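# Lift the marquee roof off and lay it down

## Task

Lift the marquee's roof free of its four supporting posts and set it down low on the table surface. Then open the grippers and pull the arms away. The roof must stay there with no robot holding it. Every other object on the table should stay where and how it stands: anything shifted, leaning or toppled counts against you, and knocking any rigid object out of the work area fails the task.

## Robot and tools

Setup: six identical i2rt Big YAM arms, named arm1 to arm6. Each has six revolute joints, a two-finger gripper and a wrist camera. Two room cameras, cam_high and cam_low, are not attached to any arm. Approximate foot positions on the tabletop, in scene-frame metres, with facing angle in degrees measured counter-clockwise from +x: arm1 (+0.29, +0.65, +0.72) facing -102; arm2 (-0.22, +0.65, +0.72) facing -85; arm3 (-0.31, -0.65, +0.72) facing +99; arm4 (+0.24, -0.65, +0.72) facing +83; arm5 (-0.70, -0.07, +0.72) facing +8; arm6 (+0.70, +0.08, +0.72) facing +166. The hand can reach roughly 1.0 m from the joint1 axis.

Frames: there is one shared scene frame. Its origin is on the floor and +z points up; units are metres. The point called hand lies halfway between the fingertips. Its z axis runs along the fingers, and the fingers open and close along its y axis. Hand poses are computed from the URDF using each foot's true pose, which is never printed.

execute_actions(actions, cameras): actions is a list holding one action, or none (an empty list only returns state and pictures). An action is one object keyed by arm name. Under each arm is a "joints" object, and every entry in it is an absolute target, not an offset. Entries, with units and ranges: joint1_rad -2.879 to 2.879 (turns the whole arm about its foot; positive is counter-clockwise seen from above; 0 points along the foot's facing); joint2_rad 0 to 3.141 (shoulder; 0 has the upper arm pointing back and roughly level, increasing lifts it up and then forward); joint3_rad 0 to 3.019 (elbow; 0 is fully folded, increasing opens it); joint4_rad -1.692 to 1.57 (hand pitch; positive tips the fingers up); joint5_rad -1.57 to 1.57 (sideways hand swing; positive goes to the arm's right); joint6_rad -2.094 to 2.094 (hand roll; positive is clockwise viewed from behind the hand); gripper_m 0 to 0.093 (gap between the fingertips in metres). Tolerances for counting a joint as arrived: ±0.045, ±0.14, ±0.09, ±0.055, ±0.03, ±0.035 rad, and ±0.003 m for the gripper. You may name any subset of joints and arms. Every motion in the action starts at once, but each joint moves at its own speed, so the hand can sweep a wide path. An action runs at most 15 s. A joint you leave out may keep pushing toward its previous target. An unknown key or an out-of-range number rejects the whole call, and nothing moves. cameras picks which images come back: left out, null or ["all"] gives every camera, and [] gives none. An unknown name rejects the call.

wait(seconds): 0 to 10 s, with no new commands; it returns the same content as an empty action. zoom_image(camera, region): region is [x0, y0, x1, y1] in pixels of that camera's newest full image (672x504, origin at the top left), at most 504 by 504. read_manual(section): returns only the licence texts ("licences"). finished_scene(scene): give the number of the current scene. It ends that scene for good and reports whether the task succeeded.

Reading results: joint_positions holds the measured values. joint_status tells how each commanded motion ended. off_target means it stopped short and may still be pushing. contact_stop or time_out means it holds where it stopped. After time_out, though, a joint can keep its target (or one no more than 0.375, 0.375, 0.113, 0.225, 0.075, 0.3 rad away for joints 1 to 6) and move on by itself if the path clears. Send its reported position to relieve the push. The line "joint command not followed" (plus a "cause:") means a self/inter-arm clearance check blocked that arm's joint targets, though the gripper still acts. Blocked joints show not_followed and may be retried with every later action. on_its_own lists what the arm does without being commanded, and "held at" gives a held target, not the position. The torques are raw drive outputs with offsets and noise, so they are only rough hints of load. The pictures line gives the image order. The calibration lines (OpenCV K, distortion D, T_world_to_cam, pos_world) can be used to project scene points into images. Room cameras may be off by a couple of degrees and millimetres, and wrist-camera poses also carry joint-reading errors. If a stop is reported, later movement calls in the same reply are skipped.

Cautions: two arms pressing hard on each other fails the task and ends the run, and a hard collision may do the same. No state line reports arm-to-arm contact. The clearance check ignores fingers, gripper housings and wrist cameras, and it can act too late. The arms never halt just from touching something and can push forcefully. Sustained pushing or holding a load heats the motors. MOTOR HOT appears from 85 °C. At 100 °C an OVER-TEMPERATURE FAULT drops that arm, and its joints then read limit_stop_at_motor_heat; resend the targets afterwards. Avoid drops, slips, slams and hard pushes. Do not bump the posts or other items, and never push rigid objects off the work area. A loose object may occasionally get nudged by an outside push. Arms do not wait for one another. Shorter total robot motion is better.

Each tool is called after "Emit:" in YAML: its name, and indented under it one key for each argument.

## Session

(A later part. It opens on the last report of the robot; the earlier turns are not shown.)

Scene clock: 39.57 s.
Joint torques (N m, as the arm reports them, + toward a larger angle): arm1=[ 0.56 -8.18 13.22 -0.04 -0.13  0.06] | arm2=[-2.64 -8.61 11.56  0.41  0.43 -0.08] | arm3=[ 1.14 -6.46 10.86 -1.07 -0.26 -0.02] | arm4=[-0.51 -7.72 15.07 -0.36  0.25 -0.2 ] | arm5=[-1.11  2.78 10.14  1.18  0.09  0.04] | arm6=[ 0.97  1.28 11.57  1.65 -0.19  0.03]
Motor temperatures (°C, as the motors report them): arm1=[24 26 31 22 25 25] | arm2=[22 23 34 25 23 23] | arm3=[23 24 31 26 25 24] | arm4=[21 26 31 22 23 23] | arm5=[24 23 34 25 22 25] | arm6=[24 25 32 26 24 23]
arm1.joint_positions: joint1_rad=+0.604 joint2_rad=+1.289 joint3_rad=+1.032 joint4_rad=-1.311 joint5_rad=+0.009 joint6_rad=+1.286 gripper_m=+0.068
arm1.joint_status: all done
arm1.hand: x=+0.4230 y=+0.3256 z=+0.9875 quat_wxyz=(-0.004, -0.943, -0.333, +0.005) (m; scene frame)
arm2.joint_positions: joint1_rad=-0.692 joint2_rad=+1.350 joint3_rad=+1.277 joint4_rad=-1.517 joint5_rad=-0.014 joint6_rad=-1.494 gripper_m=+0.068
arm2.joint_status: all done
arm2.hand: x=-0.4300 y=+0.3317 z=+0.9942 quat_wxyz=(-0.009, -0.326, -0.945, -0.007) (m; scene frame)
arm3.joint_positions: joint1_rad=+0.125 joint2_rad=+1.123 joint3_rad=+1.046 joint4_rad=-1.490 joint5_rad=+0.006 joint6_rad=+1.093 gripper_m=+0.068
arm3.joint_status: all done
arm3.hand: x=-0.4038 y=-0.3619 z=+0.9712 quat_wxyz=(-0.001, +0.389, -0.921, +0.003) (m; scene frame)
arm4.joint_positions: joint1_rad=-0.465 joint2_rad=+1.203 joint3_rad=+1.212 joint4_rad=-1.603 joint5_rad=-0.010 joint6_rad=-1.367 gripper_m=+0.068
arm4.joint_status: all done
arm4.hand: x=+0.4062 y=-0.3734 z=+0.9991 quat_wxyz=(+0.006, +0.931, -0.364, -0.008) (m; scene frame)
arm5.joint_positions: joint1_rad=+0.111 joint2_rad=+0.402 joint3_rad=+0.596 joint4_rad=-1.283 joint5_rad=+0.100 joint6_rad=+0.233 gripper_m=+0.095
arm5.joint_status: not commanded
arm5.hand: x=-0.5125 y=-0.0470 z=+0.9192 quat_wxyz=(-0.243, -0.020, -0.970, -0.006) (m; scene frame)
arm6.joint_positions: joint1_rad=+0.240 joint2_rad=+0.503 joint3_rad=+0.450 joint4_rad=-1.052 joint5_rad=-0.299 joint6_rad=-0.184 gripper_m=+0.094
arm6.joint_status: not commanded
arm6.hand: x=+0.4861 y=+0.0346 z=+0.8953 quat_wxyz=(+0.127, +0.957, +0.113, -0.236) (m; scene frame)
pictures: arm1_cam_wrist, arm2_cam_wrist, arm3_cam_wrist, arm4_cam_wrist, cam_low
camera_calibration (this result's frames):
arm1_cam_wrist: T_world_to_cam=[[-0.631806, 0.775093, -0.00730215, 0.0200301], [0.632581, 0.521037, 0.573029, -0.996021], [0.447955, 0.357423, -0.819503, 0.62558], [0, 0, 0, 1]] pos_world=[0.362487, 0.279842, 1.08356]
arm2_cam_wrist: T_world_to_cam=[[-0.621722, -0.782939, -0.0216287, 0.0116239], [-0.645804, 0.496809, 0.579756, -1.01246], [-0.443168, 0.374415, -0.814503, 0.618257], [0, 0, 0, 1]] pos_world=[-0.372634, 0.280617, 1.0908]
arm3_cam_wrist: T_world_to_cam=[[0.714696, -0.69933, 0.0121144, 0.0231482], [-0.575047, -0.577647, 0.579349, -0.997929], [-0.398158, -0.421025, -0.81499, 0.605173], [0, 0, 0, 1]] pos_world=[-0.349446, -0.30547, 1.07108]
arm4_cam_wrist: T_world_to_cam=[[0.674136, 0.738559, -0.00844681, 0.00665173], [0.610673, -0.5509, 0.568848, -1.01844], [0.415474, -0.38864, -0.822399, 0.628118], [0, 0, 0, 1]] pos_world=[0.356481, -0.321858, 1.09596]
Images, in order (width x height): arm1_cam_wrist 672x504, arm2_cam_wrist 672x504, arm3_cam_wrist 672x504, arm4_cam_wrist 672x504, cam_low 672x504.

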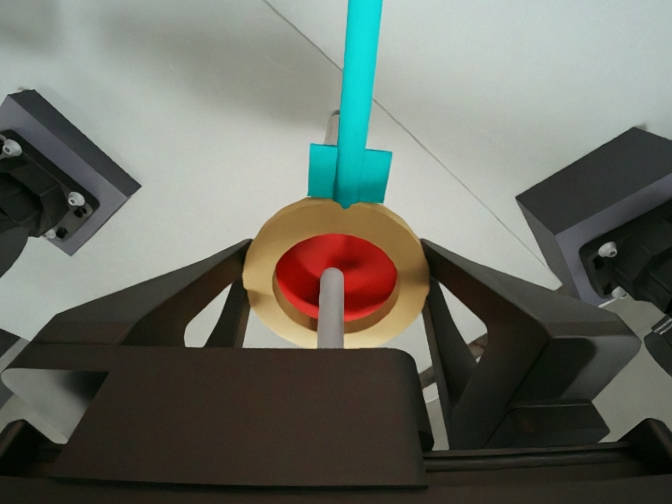

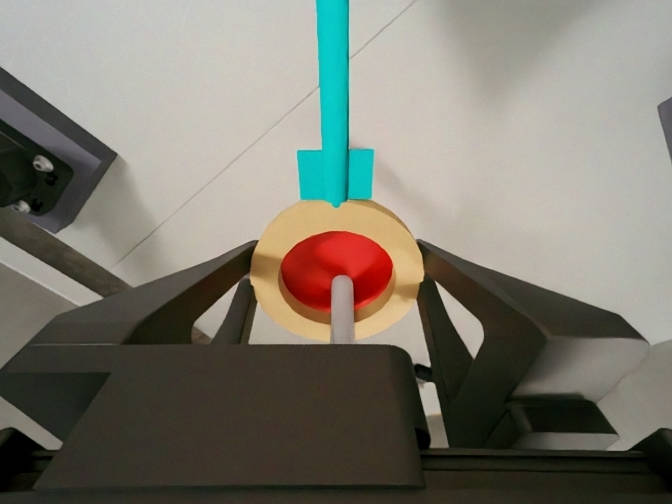

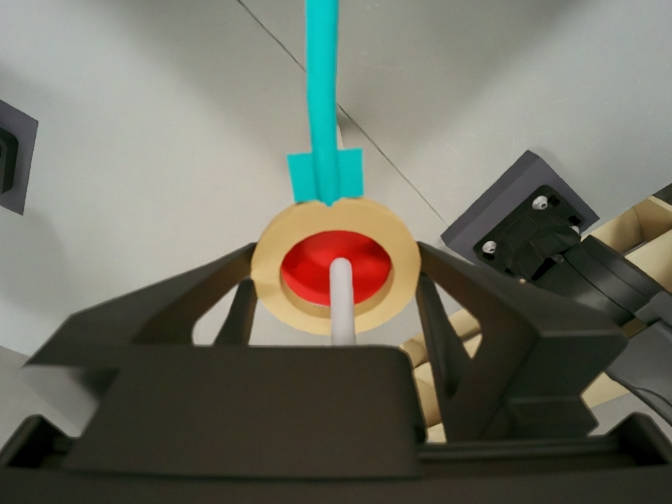

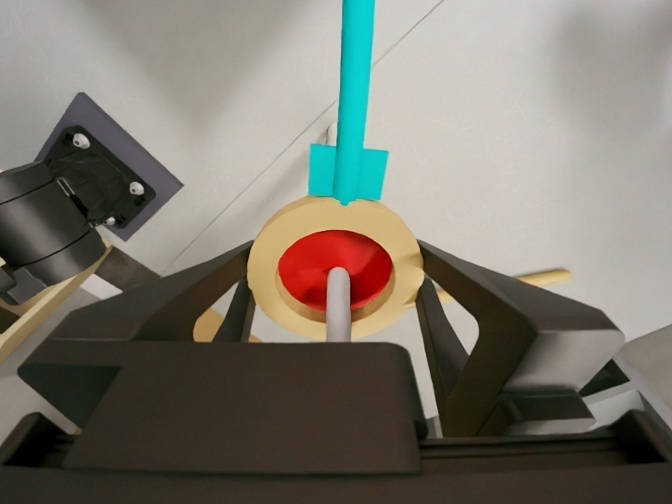

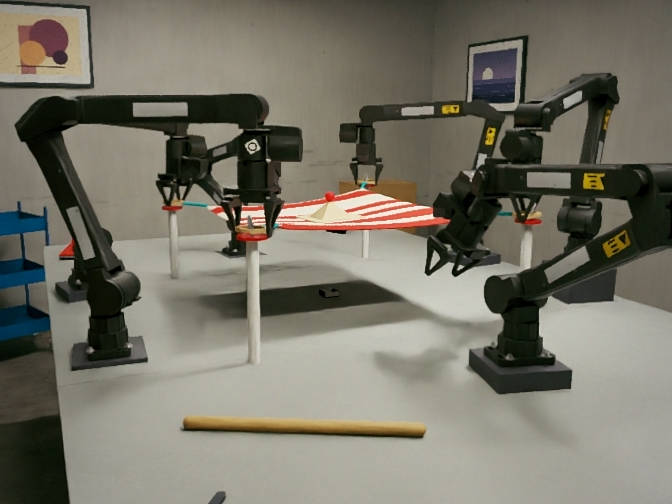

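Emit:
execute_actions:
  actions:
    - {"arm1":{"joints":{"joint1_rad":0.625,"joint3_rad":1.212,"joint4_rad":-1.505}},"arm2":{"joints":{"joint1_rad":-0.745,"joint3_rad":1.457,"joint4_rad":-1.665}},"arm3":{"joints":{"joint3_rad":1.222,"joint4_rad":-1.65}},"arm4":{"joints":{"joint1_rad":-0.495,"joint2_rad":1.17,"joint3_rad":1.37,"joint4_rad":-1.69}}}
  cameras: ["arm1_cam_wrist","arm2_cam_wrist","arm3_cam_wrist","arm4_cam_wrist","cam_low"]

Scene clock: 44.23 s.
Joint torques (N m, as the arm reports them, + toward a larger angle): arm1=[ 1.35 -7.81 12.46 -0.07 -0.15  0.06] | arm2=[-3.52 -8.83 10.69  0.51  0.53 -0.11] | arm3=[ 1.09 -6.03 10.25 -1.08 -0.25 -0.03] | arm4=[-1.   -8.13 14.33 -0.22  0.37 -0.19] | arm5=[-1.55  2.44  9.99  1.4   0.15  0.02] | arm6=[ 0.86  1.49 11.57  1.81 -0.18  0.03]
Motor temperatures (°C, as the motors report them): arm1=[24 26 32 22 25 25] | arm2=[22 23 35 25 23 23] | arm3=[23 24 32 26 25 24] | arm4=[21 26 33 22 23 23] | arm5=[24 23 34 25 22 25] | arm6=[24 25 32 26 24 23]
arm1.joint_positions: joint1_rad=+0.605 joint2_rad=+1.290 joint3_rad=+1.176 joint4_rad=-1.490 joint5_rad=+0.009 joint6_rad=+1.286 gripper_m=+0.068
arm1.joint_status: all done
arm1.hand: x=+0.4237 y=+0.3244 z=+1.0417 quat_wxyz=(+0.013, -0.943, -0.333, +0.006) (m; scene frame)
arm2.joint_positions: joint1_rad=-0.717 joint2_rad=+1.350 joint3_rad=+1.422 joint4_rad=-1.654 joint5_rad=-0.017 joint6_rad=-1.494 gripper_m=+0.068
arm2.joint_status: all done
arm2.hand: x=-0.4386 y=+0.3351 z=+1.0497 quat_wxyz=(-0.010, -0.338, -0.941, -0.003) (m; scene frame)
arm3.joint_positions: joint1_rad=+0.125 joint2_rad=+1.121 joint3_rad=+1.192 joint4_rad=-1.635 joint5_rad=+0.006 joint6_rad=+1.094 gripper_m=+0.068
arm3.joint_status: all done
arm3.hand: x=-0.4038 y=-0.3612 z=+1.0273 quat_wxyz=(-0.001, +0.389, -0.921, +0.002) (m; scene frame)
arm4.joint_positions: joint1_rad=-0.472 joint2_rad=+1.186 joint3_rad=+1.320 joint4_rad=-1.673 joint5_rad=-0.014 joint6_rad=-1.368 gripper_m=+0.068
arm4.joint_status: all done
arm4.hand: x=+0.4094 y=-0.3713 z=+1.0459 quat_wxyz=(-0.022, +0.930, -0.367, -0.005) (m; scene frame)
arm5.joint_positions: joint1_rad=+0.111 joint2_rad=+0.402 joint3_rad=+0.596 joint4_rad=-1.283 joint5_rad=+0.100 joint6_rad=+0.233 gripper_m=+0.095
arm5.joint_status: not commanded
arm5.hand: x=-0.5125 y=-0.0470 z=+0.9192 quat_wxyz=(-0.243, -0.020, -0.970, -0.006) (m; scene frame)
arm6.joint_positions: joint1_rad=+0.240 joint2_rad=+0.503 joint3_rad=+0.450 joint4_rad=-1.052 joint5_rad=-0.299 joint6_rad=-0.184 gripper_m=+0.094
arm6.joint_status: not commanded
arm6.hand: x=+0.4861 y=+0.0346 z=+0.8953 quat_wxyz=(+0.127, +0.957, +0.113, -0.236) (m; scene frame)
pictures: arm1_cam_wrist, arm2_cam_wrist, arm3_cam_wrist, arm4_cam_wrist, cam_low
camera_calibration (this result's frames):
arm1_cam_wrist: T_world_to_cam=[[-0.632245, 0.774318, 0.0264394, -0.0129474], [0.640194, 0.502901, 0.580726, -1.03235], [0.43637, 0.384087, -0.813669, 0.660296], [0, 0, 0, 1]] pos_world=[0.364585, 0.275584, 1.13712]
arm2_cam_wrist: T_world_to_cam=[[-0.641011, -0.767398, -0.0143046, -0.0112581], [-0.632347, 0.517455, 0.576522, -1.04949], [-0.43502, 0.378602, -0.816957, 0.663078], [0, 0, 0, 1]] pos_world=[-0.382406, 0.283382, 1.1466]
arm3_cam_wrist: T_world_to_cam=[[0.714433, -0.699627, 0.0104179, 0.0244855], [-0.574923, -0.578473, 0.578647, -1.02959], [-0.398811, -0.419394, -0.815511, 0.651949], [0, 0, 0, 1]] pos_world=[-0.349421, -0.305033, 1.12718]
arm4_cam_wrist: T_world_to_cam=[[0.677711, 0.733922, 0.0454595, -0.0561649], [0.592978, -0.582029, 0.556434, -1.0372], [0.434838, -0.350145, -0.829647, 0.67992], [0, 0, 0, 1]] pos_world=[0.357443, -0.324386, 1.14378]
Images, in order (width x height): arm1_cam_wrist 672x504, arm2_cam_wrist 672x504, arm3_cam_wrist 672x504, arm4_cam_wrist 672x504, cam_low 672x504.

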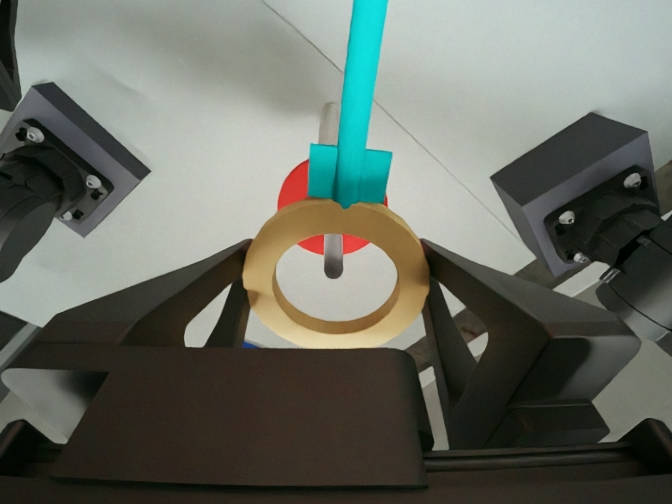

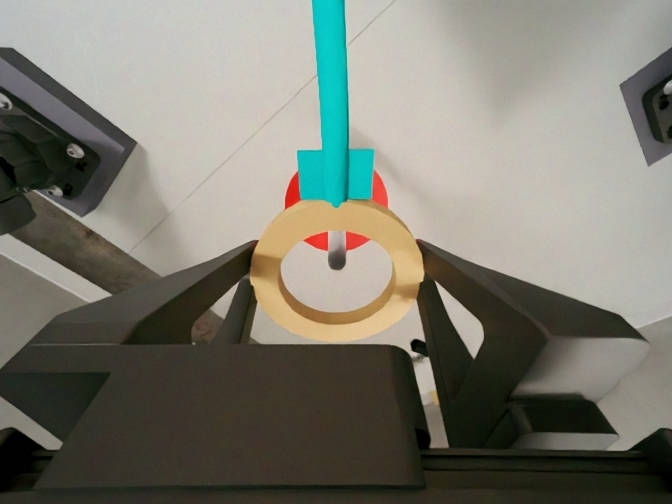

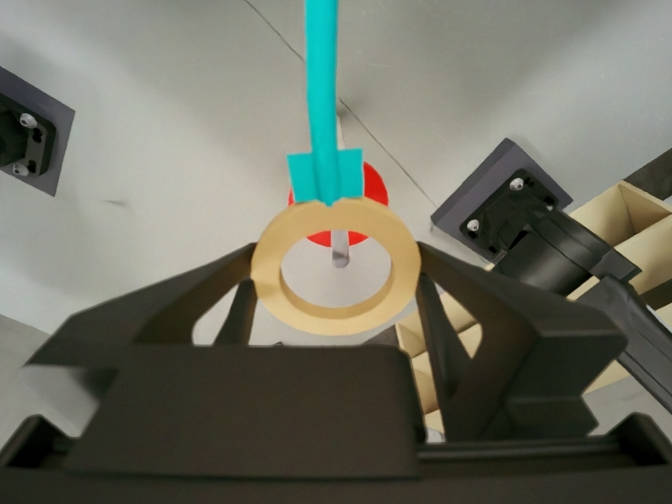

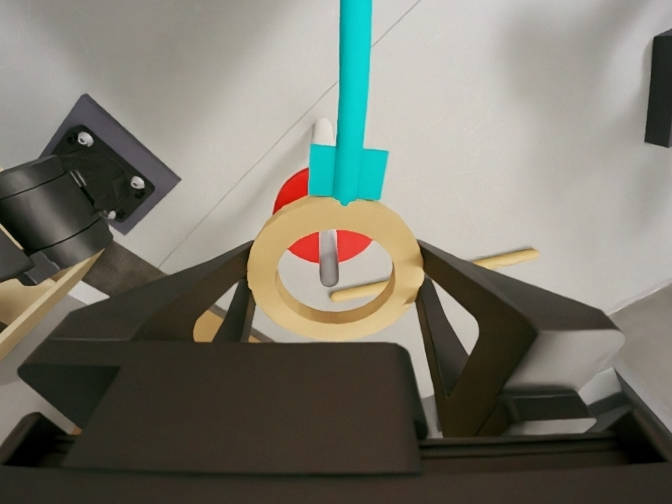

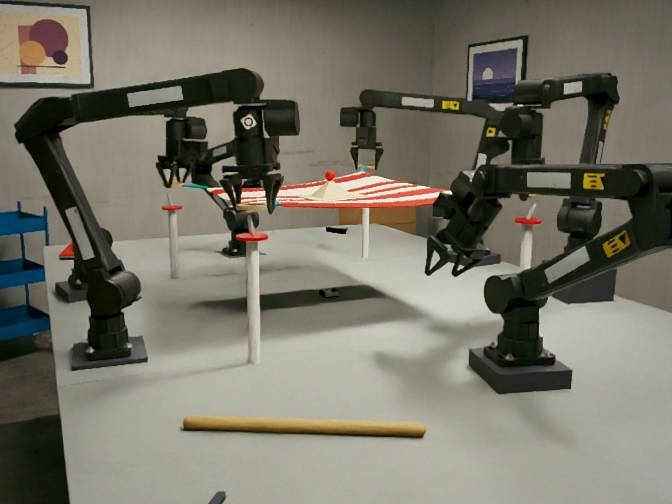

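Emit:
execute_actions:
  actions:
    - {"arm1":{"joints":{"joint1_rad":0.15,"joint6_rad":0.7}},"arm2":{"joints":{"joint1_rad":-0.33,"joint2_rad":1.29,"joint6_rad":-0.9}},"arm3":{"joints":{"joint1_rad":-0.35,"joint6_rad":0.55}},"arm4":{"joints":{"joint1_rad":-0.013,"joint3_rad":1.39,"joint6_rad":-0.8}}}
  cameras: ["cam_low"]

Emit:
execute_actions:
  actions:
    - {"arm1":{"joints":{"joint2_rad":1.32,"joint3_rad":0.72,"joint4_rad":-0.96,"joint6_rad":0.15}},"arm2":{"joints":{"joint3_rad":0.77,"joint4_rad":-1.04,"joint6_rad":-0.35}},"arm3":{"joints":{"joint2_rad":1.16,"joint3_rad":0.7,"joint4_rad":-1.095,"joint6_rad":0.05}},"arm4":{"joints":{"joint3_rad":0.72,"joint4_rad":-1.09,"joint6_rad":-0.25}}}
  cameras: ["cam_low","cam_high"]

Scene clock: 52.60 s.
Joint torques (N m, as the arm reports them, + toward a larger angle): arm1=[ 0.16 -8.33 12.56  0.03  0.07 -0.3 ] | arm2=[-2.16 -9.56 10.83  0.69 -0.01  0.11] | arm3=[ 0.44 -6.21 10.36 -0.96 -0.15 -0.16] | arm4=[ 1.1  -8.15 15.36 -0.05  0.03  0.13] | arm5=[-1.31  2.09 10.13  1.51  0.1   0.02] | arm6=[ 1.34  1.41 11.51  1.65 -0.19  0.02]
Motor temperatures (°C, as the motors report them): arm1=[24 26 32 22 25 25] | arm2=[22 23 37 25 23 23] | arm3=[23 24 32 26 25 24] | arm4=[21 26 34 22 23 23] | arm5=[24 23 34 25 22 25] | arm6=[24 25 33 26 24 23]
arm1.joint_positions: joint1_rad=+0.146 joint2_rad=+1.290 joint3_rad=+1.176 joint4_rad=-1.492 joint5_rad=+0.002 joint6_rad=+0.716 gripper_m=+0.068
arm1.joint_status: all done
arm1.hand: x=+0.2663 y=+0.2991 z=+1.0416 quat_wxyz=(+0.013, -0.923, -0.385, -0.006) (m; scene frame)
arm2.joint_positions: joint1_rad=-0.322 joint2_rad=+1.298 joint3_rad=+1.422 joint4_rad=-1.654 joint5_rad=-0.003 joint6_rad=-0.908 gripper_m=+0.068
arm2.joint_status: all done
arm2.hand: x=-0.3010 y=+0.2847 z=+1.0683 quat_wxyz=(-0.006, -0.426, -0.904, +0.020) (m; scene frame)
arm3.joint_positions: joint1_rad=-0.351 joint2_rad=+1.121 joint3_rad=+1.192 joint4_rad=-1.639 joint5_rad=+0.003 joint6_rad=+0.558 gripper_m=+0.068
arm3.joint_status: all done
arm3.hand: x=-0.2630 y=-0.3509 z=+1.0272 quat_wxyz=(+0.000, +0.416, -0.909, +0.004) (m; scene frame)
arm4.joint_positions: joint1_rad=-0.013 joint2_rad=+1.186 joint3_rad=+1.329 joint4_rad=-1.676 joint5_rad=-0.004 joint6_rad=-0.815 gripper_m=+0.068
arm4.joint_status: all done
arm4.hand: x=+0.2687 y=-0.3244 z=+1.0495 quat_wxyz=(-0.022, +0.912, -0.410, -0.009) (m; scene frame)
arm5.joint_positions: joint1_rad=+0.111 joint2_rad=+0.402 joint3_rad=+0.596 joint4_rad=-1.283 joint5_rad=+0.100 joint6_rad=+0.233 gripper_m=+0.095
arm5.joint_status: not commanded
arm5.hand: x=-0.5125 y=-0.0470 z=+0.9192 quat_wxyz=(-0.243, -0.020, -0.970, -0.006) (m; scene frame)
arm6.joint_positions: joint1_rad=+0.240 joint2_rad=+0.503 joint3_rad=+0.450 joint4_rad=-1.052 joint5_rad=-0.299 joint6_rad=-0.184 gripper_m=+0.094
arm6.joint_status: not commanded
arm6.hand: x=+0.4861 y=+0.0346 z=+0.8953 quat_wxyz=(+0.127, +0.957, +0.113, -0.236) (m; scene frame)
pictures: cam_low
Images, in order (width x height): cam_low 672x504.

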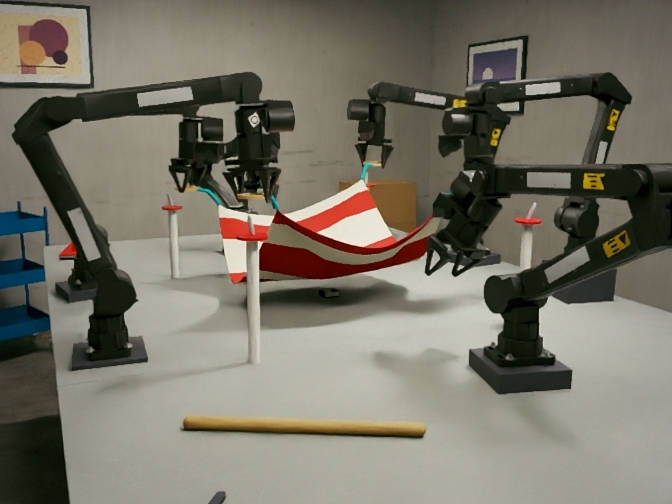

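Scene clock: 54.17 s.
Joint torques (N m, as the arm reports them, + toward a larger angle): arm1=[ 0.18 -7.17  8.54  1.06  0.02 -0.25] | arm2=[-2.01 -7.14  7.4   1.36  0.02  0.09] | arm3=[ 0.3  -5.53  7.17  0.03 -0.19 -0.15] | arm4=[ 1.11 -6.28  9.7   1.19  0.06  0.13] | arm5=[-1.01  2.32 10.01  1.51  0.15  0.03] | arm6=[ 0.46  1.53 11.61  1.81 -0.18  0.04]
Motor temperatures (°C, as the motors report them): arm1=[24 26 32 22 25 25] | arm2=[22 23 36 25 23 23] | arm3=[23 24 32 26 25 24] | arm4=[21 26 33 22 23 23] | arm5=[24 23 34 25 22 25] | arm6=[24 25 33 26 24 23]
arm1.joint_positions: joint1_rad=+0.146 joint2_rad=+1.318 joint3_rad=+0.714 joint4_rad=-0.974 joint5_rad=+0.002 joint6_rad=+0.166 gripper_m=+0.068
arm1.joint_status: all done
arm1.hand: x=+0.2696 y=+0.3456 z=+0.8683 quat_wxyz=(+0.000, -0.784, -0.621, -0.001) (m; scene frame)
arm2.joint_positions: joint1_rad=-0.322 joint2_rad=+1.288 joint3_rad=+0.769 joint4_rad=-1.052 joint5_rad=-0.002 joint6_rad=-0.358 gripper_m=+0.068
arm2.joint_status: all done
arm2.hand: x=-0.2878 y=+0.3444 z=+0.8310 quat_wxyz=(-0.001, -0.656, -0.755, +0.000) (m; scene frame)
arm3.joint_positions: joint1_rad=-0.351 joint2_rad=+1.159 joint3_rad=+0.701 joint4_rad=-1.105 joint5_rad=+0.003 joint6_rad=+0.058 gripper_m=+0.068
arm3.joint_status: all done
arm3.hand: x=-0.2665 y=-0.3756 z=+0.8354 quat_wxyz=(-0.001, +0.628, -0.778, +0.002) (m; scene frame)
arm4.joint_positions: joint1_rad=-0.013 joint2_rad=+1.176 joint3_rad=+0.713 joint4_rad=-1.105 joint5_rad=-0.003 joint6_rad=-0.265 gripper_m=+0.068
arm4.joint_status: all done
arm4.hand: x=+0.2647 y=-0.3708 z=+0.8230 quat_wxyz=(-0.004, +0.767, -0.642, -0.005) (m; scene frame)
arm5.joint_positions: joint1_rad=+0.111 joint2_rad=+0.402 joint3_rad=+0.596 joint4_rad=-1.283 joint5_rad=+0.100 joint6_rad=+0.233 gripper_m=+0.095
arm5.joint_status: not commanded
arm5.hand: x=-0.5125 y=-0.0470 z=+0.9192 quat_wxyz=(-0.243, -0.020, -0.970, -0.006) (m; scene frame)
arm6.joint_positions: joint1_rad=+0.240 joint2_rad=+0.503 joint3_rad=+0.450 joint4_rad=-1.052 joint5_rad=-0.299 joint6_rad=-0.184 gripper_m=+0.094
arm6.joint_status: not commanded
arm6.hand: x=+0.4861 y=+0.0346 z=+0.8953 quat_wxyz=(+0.127, +0.957, +0.113, -0.236) (m; scene frame)
pictures: cam_high, cam_low
Images, in order (width x height): cam_high 672x504, cam_low 672x504.

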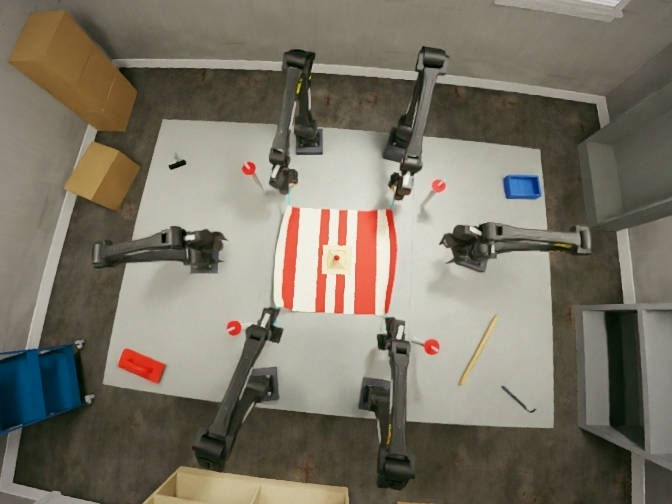

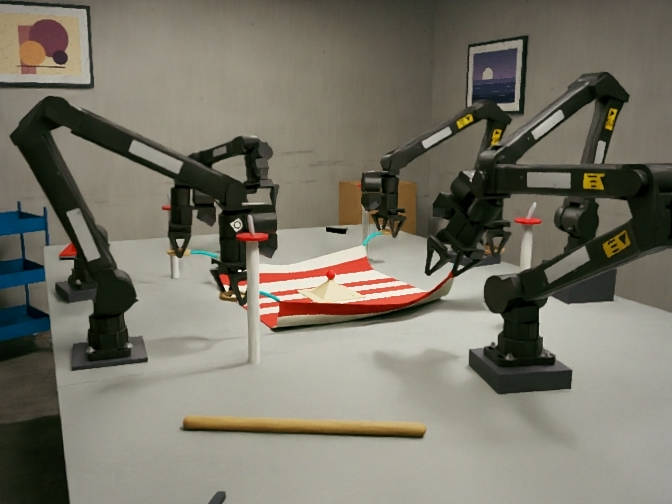

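Emit:
execute_actions:
  actions:
    - {"arm1":{"joints":{"joint2_rad":1.648,"joint3_rad":0.585,"joint4_rad":-0.485,"joint6_rad":-0.3}},"arm2":{"joints":{"joint2_rad":1.458,"joint3_rad":0.628,"joint4_rad":-0.718,"joint6_rad":0.1}},"arm3":{"joints":{"joint2_rad":1.354,"joint3_rad":0.571,"joint4_rad":-0.758,"joint6_rad":-0.4}},"arm4":{"joints":{"joint2_rad":1.337,"joint3_rad":0.593,"joint4_rad":-0.793,"joint6_rad":0.2}}}
  cameras: ["cam_low","cam_high"]

Scene clock: 60.63 s.
Joint torques (N m, as the arm reports them, + toward a larger angle): arm1=[ 0.23 -9.09  5.71  1.07 -0.01 -0.21] | arm2=[-2.23 -7.8   6.51  1.52  0.03  0.07] | arm3=[ 0.7  -7.    6.02  0.1  -0.26 -0.16] | arm4=[ 1.08 -7.63  8.48  1.2   0.1   0.11] | arm5=[-1.16  2.46 10.08  1.25  0.12 -0.03] | arm6=[ 0.82  1.28 11.57  1.74 -0.18  0.03]
Motor temperatures (°C, as the motors report them): arm1=[24 26 31 22 25 25] | arm2=[22 23 35 25 23 23] | arm3=[23 24 31 26 25 24] | arm4=[21 26 32 22 23 23] | arm5=[24 23 34 25 22 25] | arm6=[24 25 33 26 24 23]
arm1.joint_positions: joint1_rad=+0.146 joint2_rad=+1.648 joint3_rad=+0.576 joint4_rad=-0.499 joint5_rad=+0.002 joint6_rad=-0.284 gripper_m=+0.068
arm1.joint_status: all done
arm1.hand: x=+0.2701 y=+0.3489 z=+0.7386 quat_wxyz=(-0.002, -0.625, -0.780, +0.002) (m; scene frame)
arm2.joint_positions: joint1_rad=-0.322 joint2_rad=+1.462 joint3_rad=+0.618 joint4_rad=-0.730 joint5_rad=-0.002 joint6_rad=+0.092 gripper_m=+0.068
arm2.joint_status: all done
arm2.hand: x=-0.2852 y=+0.3559 z=+0.7360 quat_wxyz=(+0.000, -0.808, -0.589, -0.002) (m; scene frame)
arm3.joint_positions: joint1_rad=-0.351 joint2_rad=+1.359 joint3_rad=+0.565 joint4_rad=-0.769 joint5_rad=+0.003 joint6_rad=-0.392 gripper_m=+0.068
arm3.joint_status: all done
arm3.hand: x=-0.2662 y=-0.3751 z=+0.7422 quat_wxyz=(+0.000, +0.786, -0.619, +0.002) (m; scene frame)
arm4.joint_positions: joint1_rad=-0.013 joint2_rad=+1.351 joint3_rad=+0.580 joint4_rad=-0.809 joint5_rad=-0.003 joint6_rad=+0.185 gripper_m=+0.068
arm4.joint_status: all done
arm4.hand: x=+0.2645 y=-0.3737 z=+0.7362 quat_wxyz=(+0.001, +0.604, -0.797, -0.001) (m; scene frame)
arm5.joint_positions: joint1_rad=+0.111 joint2_rad=+0.402 joint3_rad=+0.596 joint4_rad=-1.283 joint5_rad=+0.100 joint6_rad=+0.233 gripper_m=+0.095
arm5.joint_status: not commanded
arm5.hand: x=-0.5125 y=-0.0470 z=+0.9192 quat_wxyz=(-0.243, -0.020, -0.970, -0.006) (m; scene frame)
arm6.joint_positions: joint1_rad=+0.240 joint2_rad=+0.503 joint3_rad=+0.450 joint4_rad=-1.052 joint5_rad=-0.299 joint6_rad=-0.184 gripper_m=+0.094
arm6.joint_status: not commanded
arm6.hand: x=+0.4861 y=+0.0346 z=+0.8953 quat_wxyz=(+0.127, +0.957, +0.113, -0.236) (m; scene frame)
pictures: cam_high, cam_low
Images, in order (width x height): cam_high 672x504, cam_low 672x504.

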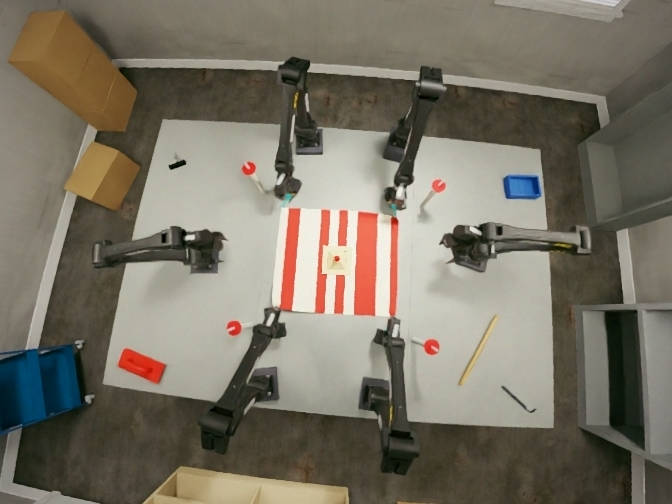

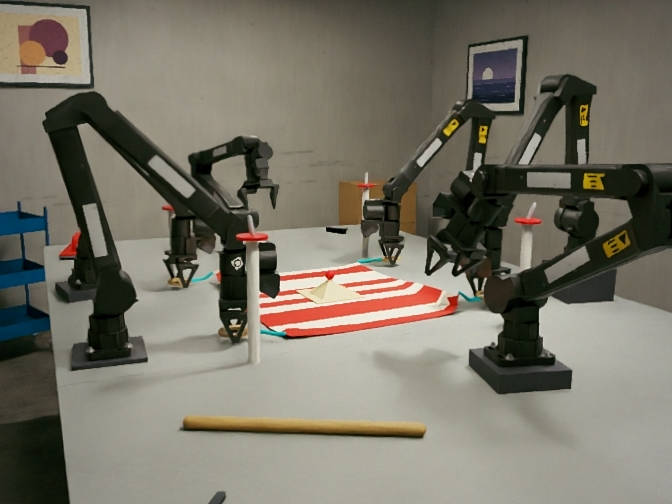

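Emit:
execute_actions:
  actions:
    - {"arm1":{"joints":{"joint2_rad":1.688}},"arm2":{"joints":{"joint2_rad":1.497,"joint4_rad":-0.7}},"arm3":{"joints":{"joint2_rad":1.392,"joint4_rad":-0.74}},"arm4":{"joints":{"joint2_rad":1.382,"joint4_rad":-0.765}}}
  cameras: []

Emit:
execute_actions:
  actions:
    - {"arm1":{"joints":{"gripper_m":0.09}},"arm2":{"joints":{"gripper_m":0.09}},"arm3":{"joints":{"gripper_m":0.09}},"arm4":{"joints":{"gripper_m":0.09}}}
  cameras: []

Emit:
execute_actions:
  actions:
    - {"arm1":{"joints":{"joint2_rad":0.7,"joint4_rad":-1.3}},"arm2":{"joints":{"joint2_rad":0.6,"joint4_rad":-1.3}},"arm3":{"joints":{"joint2_rad":0.6,"joint4_rad":-1.3}},"arm4":{"joints":{"joint2_rad":0.6,"joint4_rad":-1.3}}}
  cameras: ["cam_low","cam_high"]

Scene clock: 65.60 s.
Joint torques (N m, as the arm reports them, + toward a larger angle): arm1=[ 0.15 -8.64  5.34  0.87 -0.01 -0.25] | arm2=[-1.82 -6.94  6.32  1.45  0.1   0.1 ] | arm3=[ 0.75 -6.06  5.89  0.06 -0.25 -0.16] | arm4=[ 1.09 -6.33  8.39  1.23  0.1   0.13] | arm5=[-1.22  2.49 10.07  1.35  0.13  0.  ] | arm6=[ 0.81  1.14 11.62  1.74 -0.19  0.  ]
Motor temperatures (°C, as the motors report them): arm1=[24 26 30 22 25 25] | arm2=[22 23 35 25 23 23] | arm3=[23 24 31 26 25 24] | arm4=[21 26 31 22 23 23] | arm5=[24 23 34 25 22 25] | arm6=[24 25 33 26 24 23]
arm1.joint_positions: joint1_rad=+0.146 joint2_rad=+1.677 joint3_rad=+0.576 joint4_rad=-0.498 joint5_rad=+0.002 joint6_rad=-0.285 gripper_m=+0.068
arm1.joint_status: all done
arm1.hand: x=+0.2705 y=+0.3549 z=+0.7304 quat_wxyz=(+0.006, -0.625, -0.781, -0.009) (m; scene frame)
arm2.joint_positions: joint1_rad=-0.322 joint2_rad=+1.478 joint3_rad=+0.618 joint4_rad=-0.713 joint5_rad=-0.002 joint6_rad=+0.092 gripper_m=+0.068
arm2.joint_status: all done
arm2.hand: x=-0.2857 y=+0.3539 z=+0.7316 quat_wxyz=(+0.000, -0.808, -0.589, -0.001) (m; scene frame)
arm3.joint_positions: joint1_rad=-0.351 joint2_rad=+1.382 joint3_rad=+0.565 joint4_rad=-0.751 joint5_rad=+0.003 joint6_rad=-0.392 gripper_m=+0.068
arm3.joint_status: all done
arm3.hand: x=-0.2660 y=-0.3739 z=+0.7363 quat_wxyz=(+0.002, +0.786, -0.619, +0.004) (m; scene frame)
arm4.joint_positions: joint1_rad=-0.013 joint2_rad=+1.374 joint3_rad=+0.580 joint4_rad=-0.781 joint5_rad=-0.003 joint6_rad=+0.185 gripper_m=+0.068
arm4.joint_status: all done
arm4.hand: x=+0.2649 y=-0.3697 z=+0.7303 quat_wxyz=(-0.001, +0.604, -0.797, -0.003) (m; scene frame)
arm5.joint_positions: joint1_rad=+0.111 joint2_rad=+0.402 joint3_rad=+0.596 joint4_rad=-1.283 joint5_rad=+0.100 joint6_rad=+0.233 gripper_m=+0.095
arm5.joint_status: not commanded
arm5.hand: x=-0.5125 y=-0.0470 z=+0.9192 quat_wxyz=(-0.243, -0.020, -0.970, -0.006) (m; scene frame)
arm6.joint_positions: joint1_rad=+0.240 joint2_rad=+0.503 joint3_rad=+0.450 joint4_rad=-1.052 joint5_rad=-0.299 joint6_rad=-0.184 gripper_m=+0.094
arm6.joint_status: not commanded
arm6.hand: x=+0.4861 y=+0.0346 z=+0.8953 quat_wxyz=(+0.127, +0.957, +0.113, -0.236) (m; scene frame)
pictures: none
No camera images: the call's "cameras" was empty. Leave "cameras" out to get every camera's image.

Scene clock: 66.17 s.
Joint torques (N m, as the arm reports them, + toward a larger angle): arm1=[ 0.23 -8.32  5.46  1.01 -0.01 -0.25] | arm2=[-2.3  -6.71  6.4   1.47  0.08  0.07] | arm3=[ 0.76 -6.02  6.02  0.05 -0.24 -0.15] | arm4=[ 1.11 -6.32  8.34  1.23  0.1   0.13] | arm5=[-1.62  2.34 10.2   1.27  0.08  0.  ] | arm6=[ 0.74  1.27 11.59  1.66 -0.19  0.01]
Motor temperatures (°C, as the motors report them): arm1=[24 26 30 22 25 25] | arm2=[22 23 34 25 23 23] | arm3=[23 24 30 26 25 24] | arm4=[21 26 31 22 23 23] | arm5=[24 23 34 25 22 25] | arm6=[24 25 33 26 24 23]
arm1.joint_positions: joint1_rad=+0.146 joint2_rad=+1.677 joint3_rad=+0.576 joint4_rad=-0.498 joint5_rad=+0.002 joint6_rad=-0.285 gripper_m=+0.090
arm1.joint_status: all done
arm1.hand: x=+0.2705 y=+0.3549 z=+0.7304 quat_wxyz=(+0.006, -0.625, -0.781, -0.009) (m; scene frame)
arm2.joint_positions: joint1_rad=-0.322 joint2_rad=+1.478 joint3_rad=+0.618 joint4_rad=-0.713 joint5_rad=-0.002 joint6_rad=+0.093 gripper_m=+0.090
arm2.joint_status: all done
arm2.hand: x=-0.2857 y=+0.3539 z=+0.7316 quat_wxyz=(+0.000, -0.808, -0.589, -0.001) (m; scene frame)
arm3.joint_positions: joint1_rad=-0.351 joint2_rad=+1.382 joint3_rad=+0.565 joint4_rad=-0.751 joint5_rad=+0.003 joint6_rad=-0.392 gripper_m=+0.090
arm3.joint_status: all done
arm3.hand: x=-0.2660 y=-0.3738 z=+0.7363 quat_wxyz=(+0.002, +0.786, -0.619, +0.004) (m; scene frame)
arm4.joint_positions: joint1_rad=-0.013 joint2_rad=+1.374 joint3_rad=+0.580 joint4_rad=-0.781 joint5_rad=-0.003 joint6_rad=+0.186 gripper_m=+0.090
arm4.joint_status: all done
arm4.hand: x=+0.2649 y=-0.3697 z=+0.7303 quat_wxyz=(-0.001, +0.604, -0.797, -0.003) (m; scene frame)
arm5.joint_positions: joint1_rad=+0.111 joint2_rad=+0.402 joint3_rad=+0.596 joint4_rad=-1.283 joint5_rad=+0.100 joint6_rad=+0.233 gripper_m=+0.095
arm5.joint_status: not commanded
arm5.hand: x=-0.5125 y=-0.0470 z=+0.9192 quat_wxyz=(-0.243, -0.020, -0.970, -0.006) (m; scene frame)
arm6.joint_positions: joint1_rad=+0.240 joint2_rad=+0.503 joint3_rad=+0.450 joint4_rad=-1.052 joint5_rad=-0.299 joint6_rad=-0.184 gripper_m=+0.094
arm6.joint_status: not commanded
arm6.hand: x=+0.4861 y=+0.0346 z=+0.8953 quat_wxyz=(+0.127, +0.957, +0.113, -0.236) (m; scene frame)
pictures: none
No camera images: the call's "cameras" was empty. Leave "cameras" out to get every camera's image.

Scene clock: 67.63 s.
Joint torques (N m, as the arm reports them, + toward a larger angle): arm1=[ 0.13 -0.27 10.52  0.46 -0.01 -0.24] | arm2=[-1.73 -0.26  9.53  1.12  0.07  0.06] | arm3=[ 0.45 -0.1   9.02 -0.32 -0.26 -0.16] | arm4=[ 1.09 -0.73 11.56  0.4   0.09  0.12] | arm5=[-1.29  1.65 10.19  1.29  0.13 -0.01] | arm6=[ 1.05  1.34 11.48  1.74 -0.17  0.03]
Motor temperatures (°C, as the motors report them): arm1=[24 26 30 22 25 25] | arm2=[22 23 35 25 23 23] | arm3=[23 24 31 26 25 24] | arm4=[21 26 31 22 23 23] | arm5=[24 23 34 25 22 25] | arm6=[24 25 33 26 24 23]
arm1.joint_positions: joint1_rad=+0.146 joint2_rad=+0.702 joint3_rad=+0.576 joint4_rad=-1.289 joint5_rad=+0.002 joint6_rad=-0.285 gripper_m=+0.090
arm1.joint_status: all done
arm1.hand: x=+0.2766 y=+0.4578 z=+0.9524 quat_wxyz=(-0.046, -0.623, -0.778, +0.066) (m; scene frame)
arm2.joint_positions: joint1_rad=-0.322 joint2_rad=+0.603 joint3_rad=+0.618 joint4_rad=-1.289 joint5_rad=-0.002 joint6_rad=+0.093 gripper_m=+0.090
arm2.joint_status: all done
arm2.hand: x=-0.2638 y=+0.4525 z=+0.9250 quat_wxyz=(-0.099, -0.799, -0.583, +0.110) (m; scene frame)
arm3.joint_positions: joint1_rad=-0.351 joint2_rad=+0.598 joint3_rad=+0.565 joint4_rad=-1.290 joint5_rad=+0.003 joint6_rad=-0.392 gripper_m=+0.090
arm3.joint_status: all done
arm3.hand: x=-0.2800 y=-0.4617 z=+0.8951 quat_wxyz=(-0.105, +0.780, -0.614, -0.056) (m; scene frame)
arm4.joint_positions: joint1_rad=-0.013 joint2_rad=+0.603 joint3_rad=+0.580 joint4_rad=-1.287 joint5_rad=-0.003 joint6_rad=+0.186 gripper_m=+0.090
arm4.joint_status: all done
arm4.hand: x=+0.2568 y=-0.4587 z=+0.8874 quat_wxyz=(-0.090, +0.598, -0.790, -0.101) (m; scene frame)
arm5.joint_positions: joint1_rad=+0.111 joint2_rad=+0.402 joint3_rad=+0.596 joint4_rad=-1.283 joint5_rad=+0.100 joint6_rad=+0.233 gripper_m=+0.095
arm5.joint_status: not commanded
arm5.hand: x=-0.5125 y=-0.0470 z=+0.9192 quat_wxyz=(-0.243, -0.020, -0.970, -0.006) (m; scene frame)
arm6.joint_positions: joint1_rad=+0.240 joint2_rad=+0.503 joint3_rad=+0.450 joint4_rad=-1.052 joint5_rad=-0.299 joint6_rad=-0.184 gripper_m=+0.094
arm6.joint_status: not commanded
arm6.hand: x=+0.4861 y=+0.0346 z=+0.8953 quat_wxyz=(+0.127, +0.957, +0.113, -0.236) (m; scene frame)
pictures: cam_high, cam_low
Images, in order (width x height): cam_high 672x504, cam_low 672x504.

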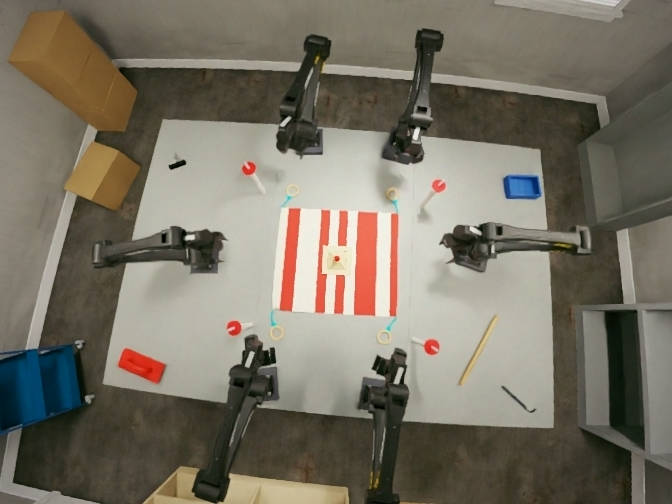

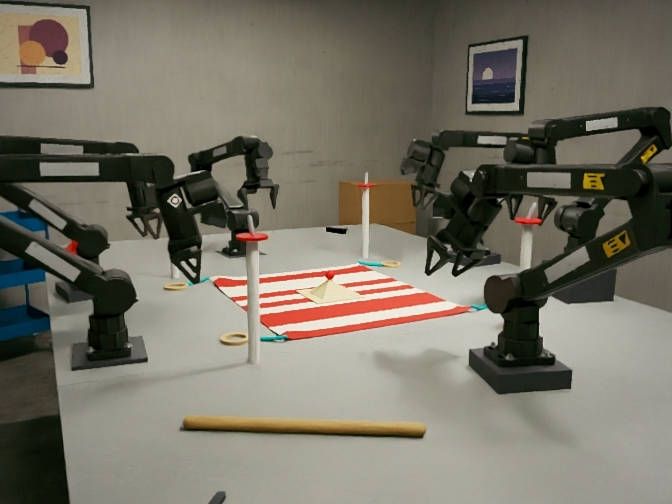

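Emit:
finished_scene:
  scene: 2

The scene is finished: the task was done.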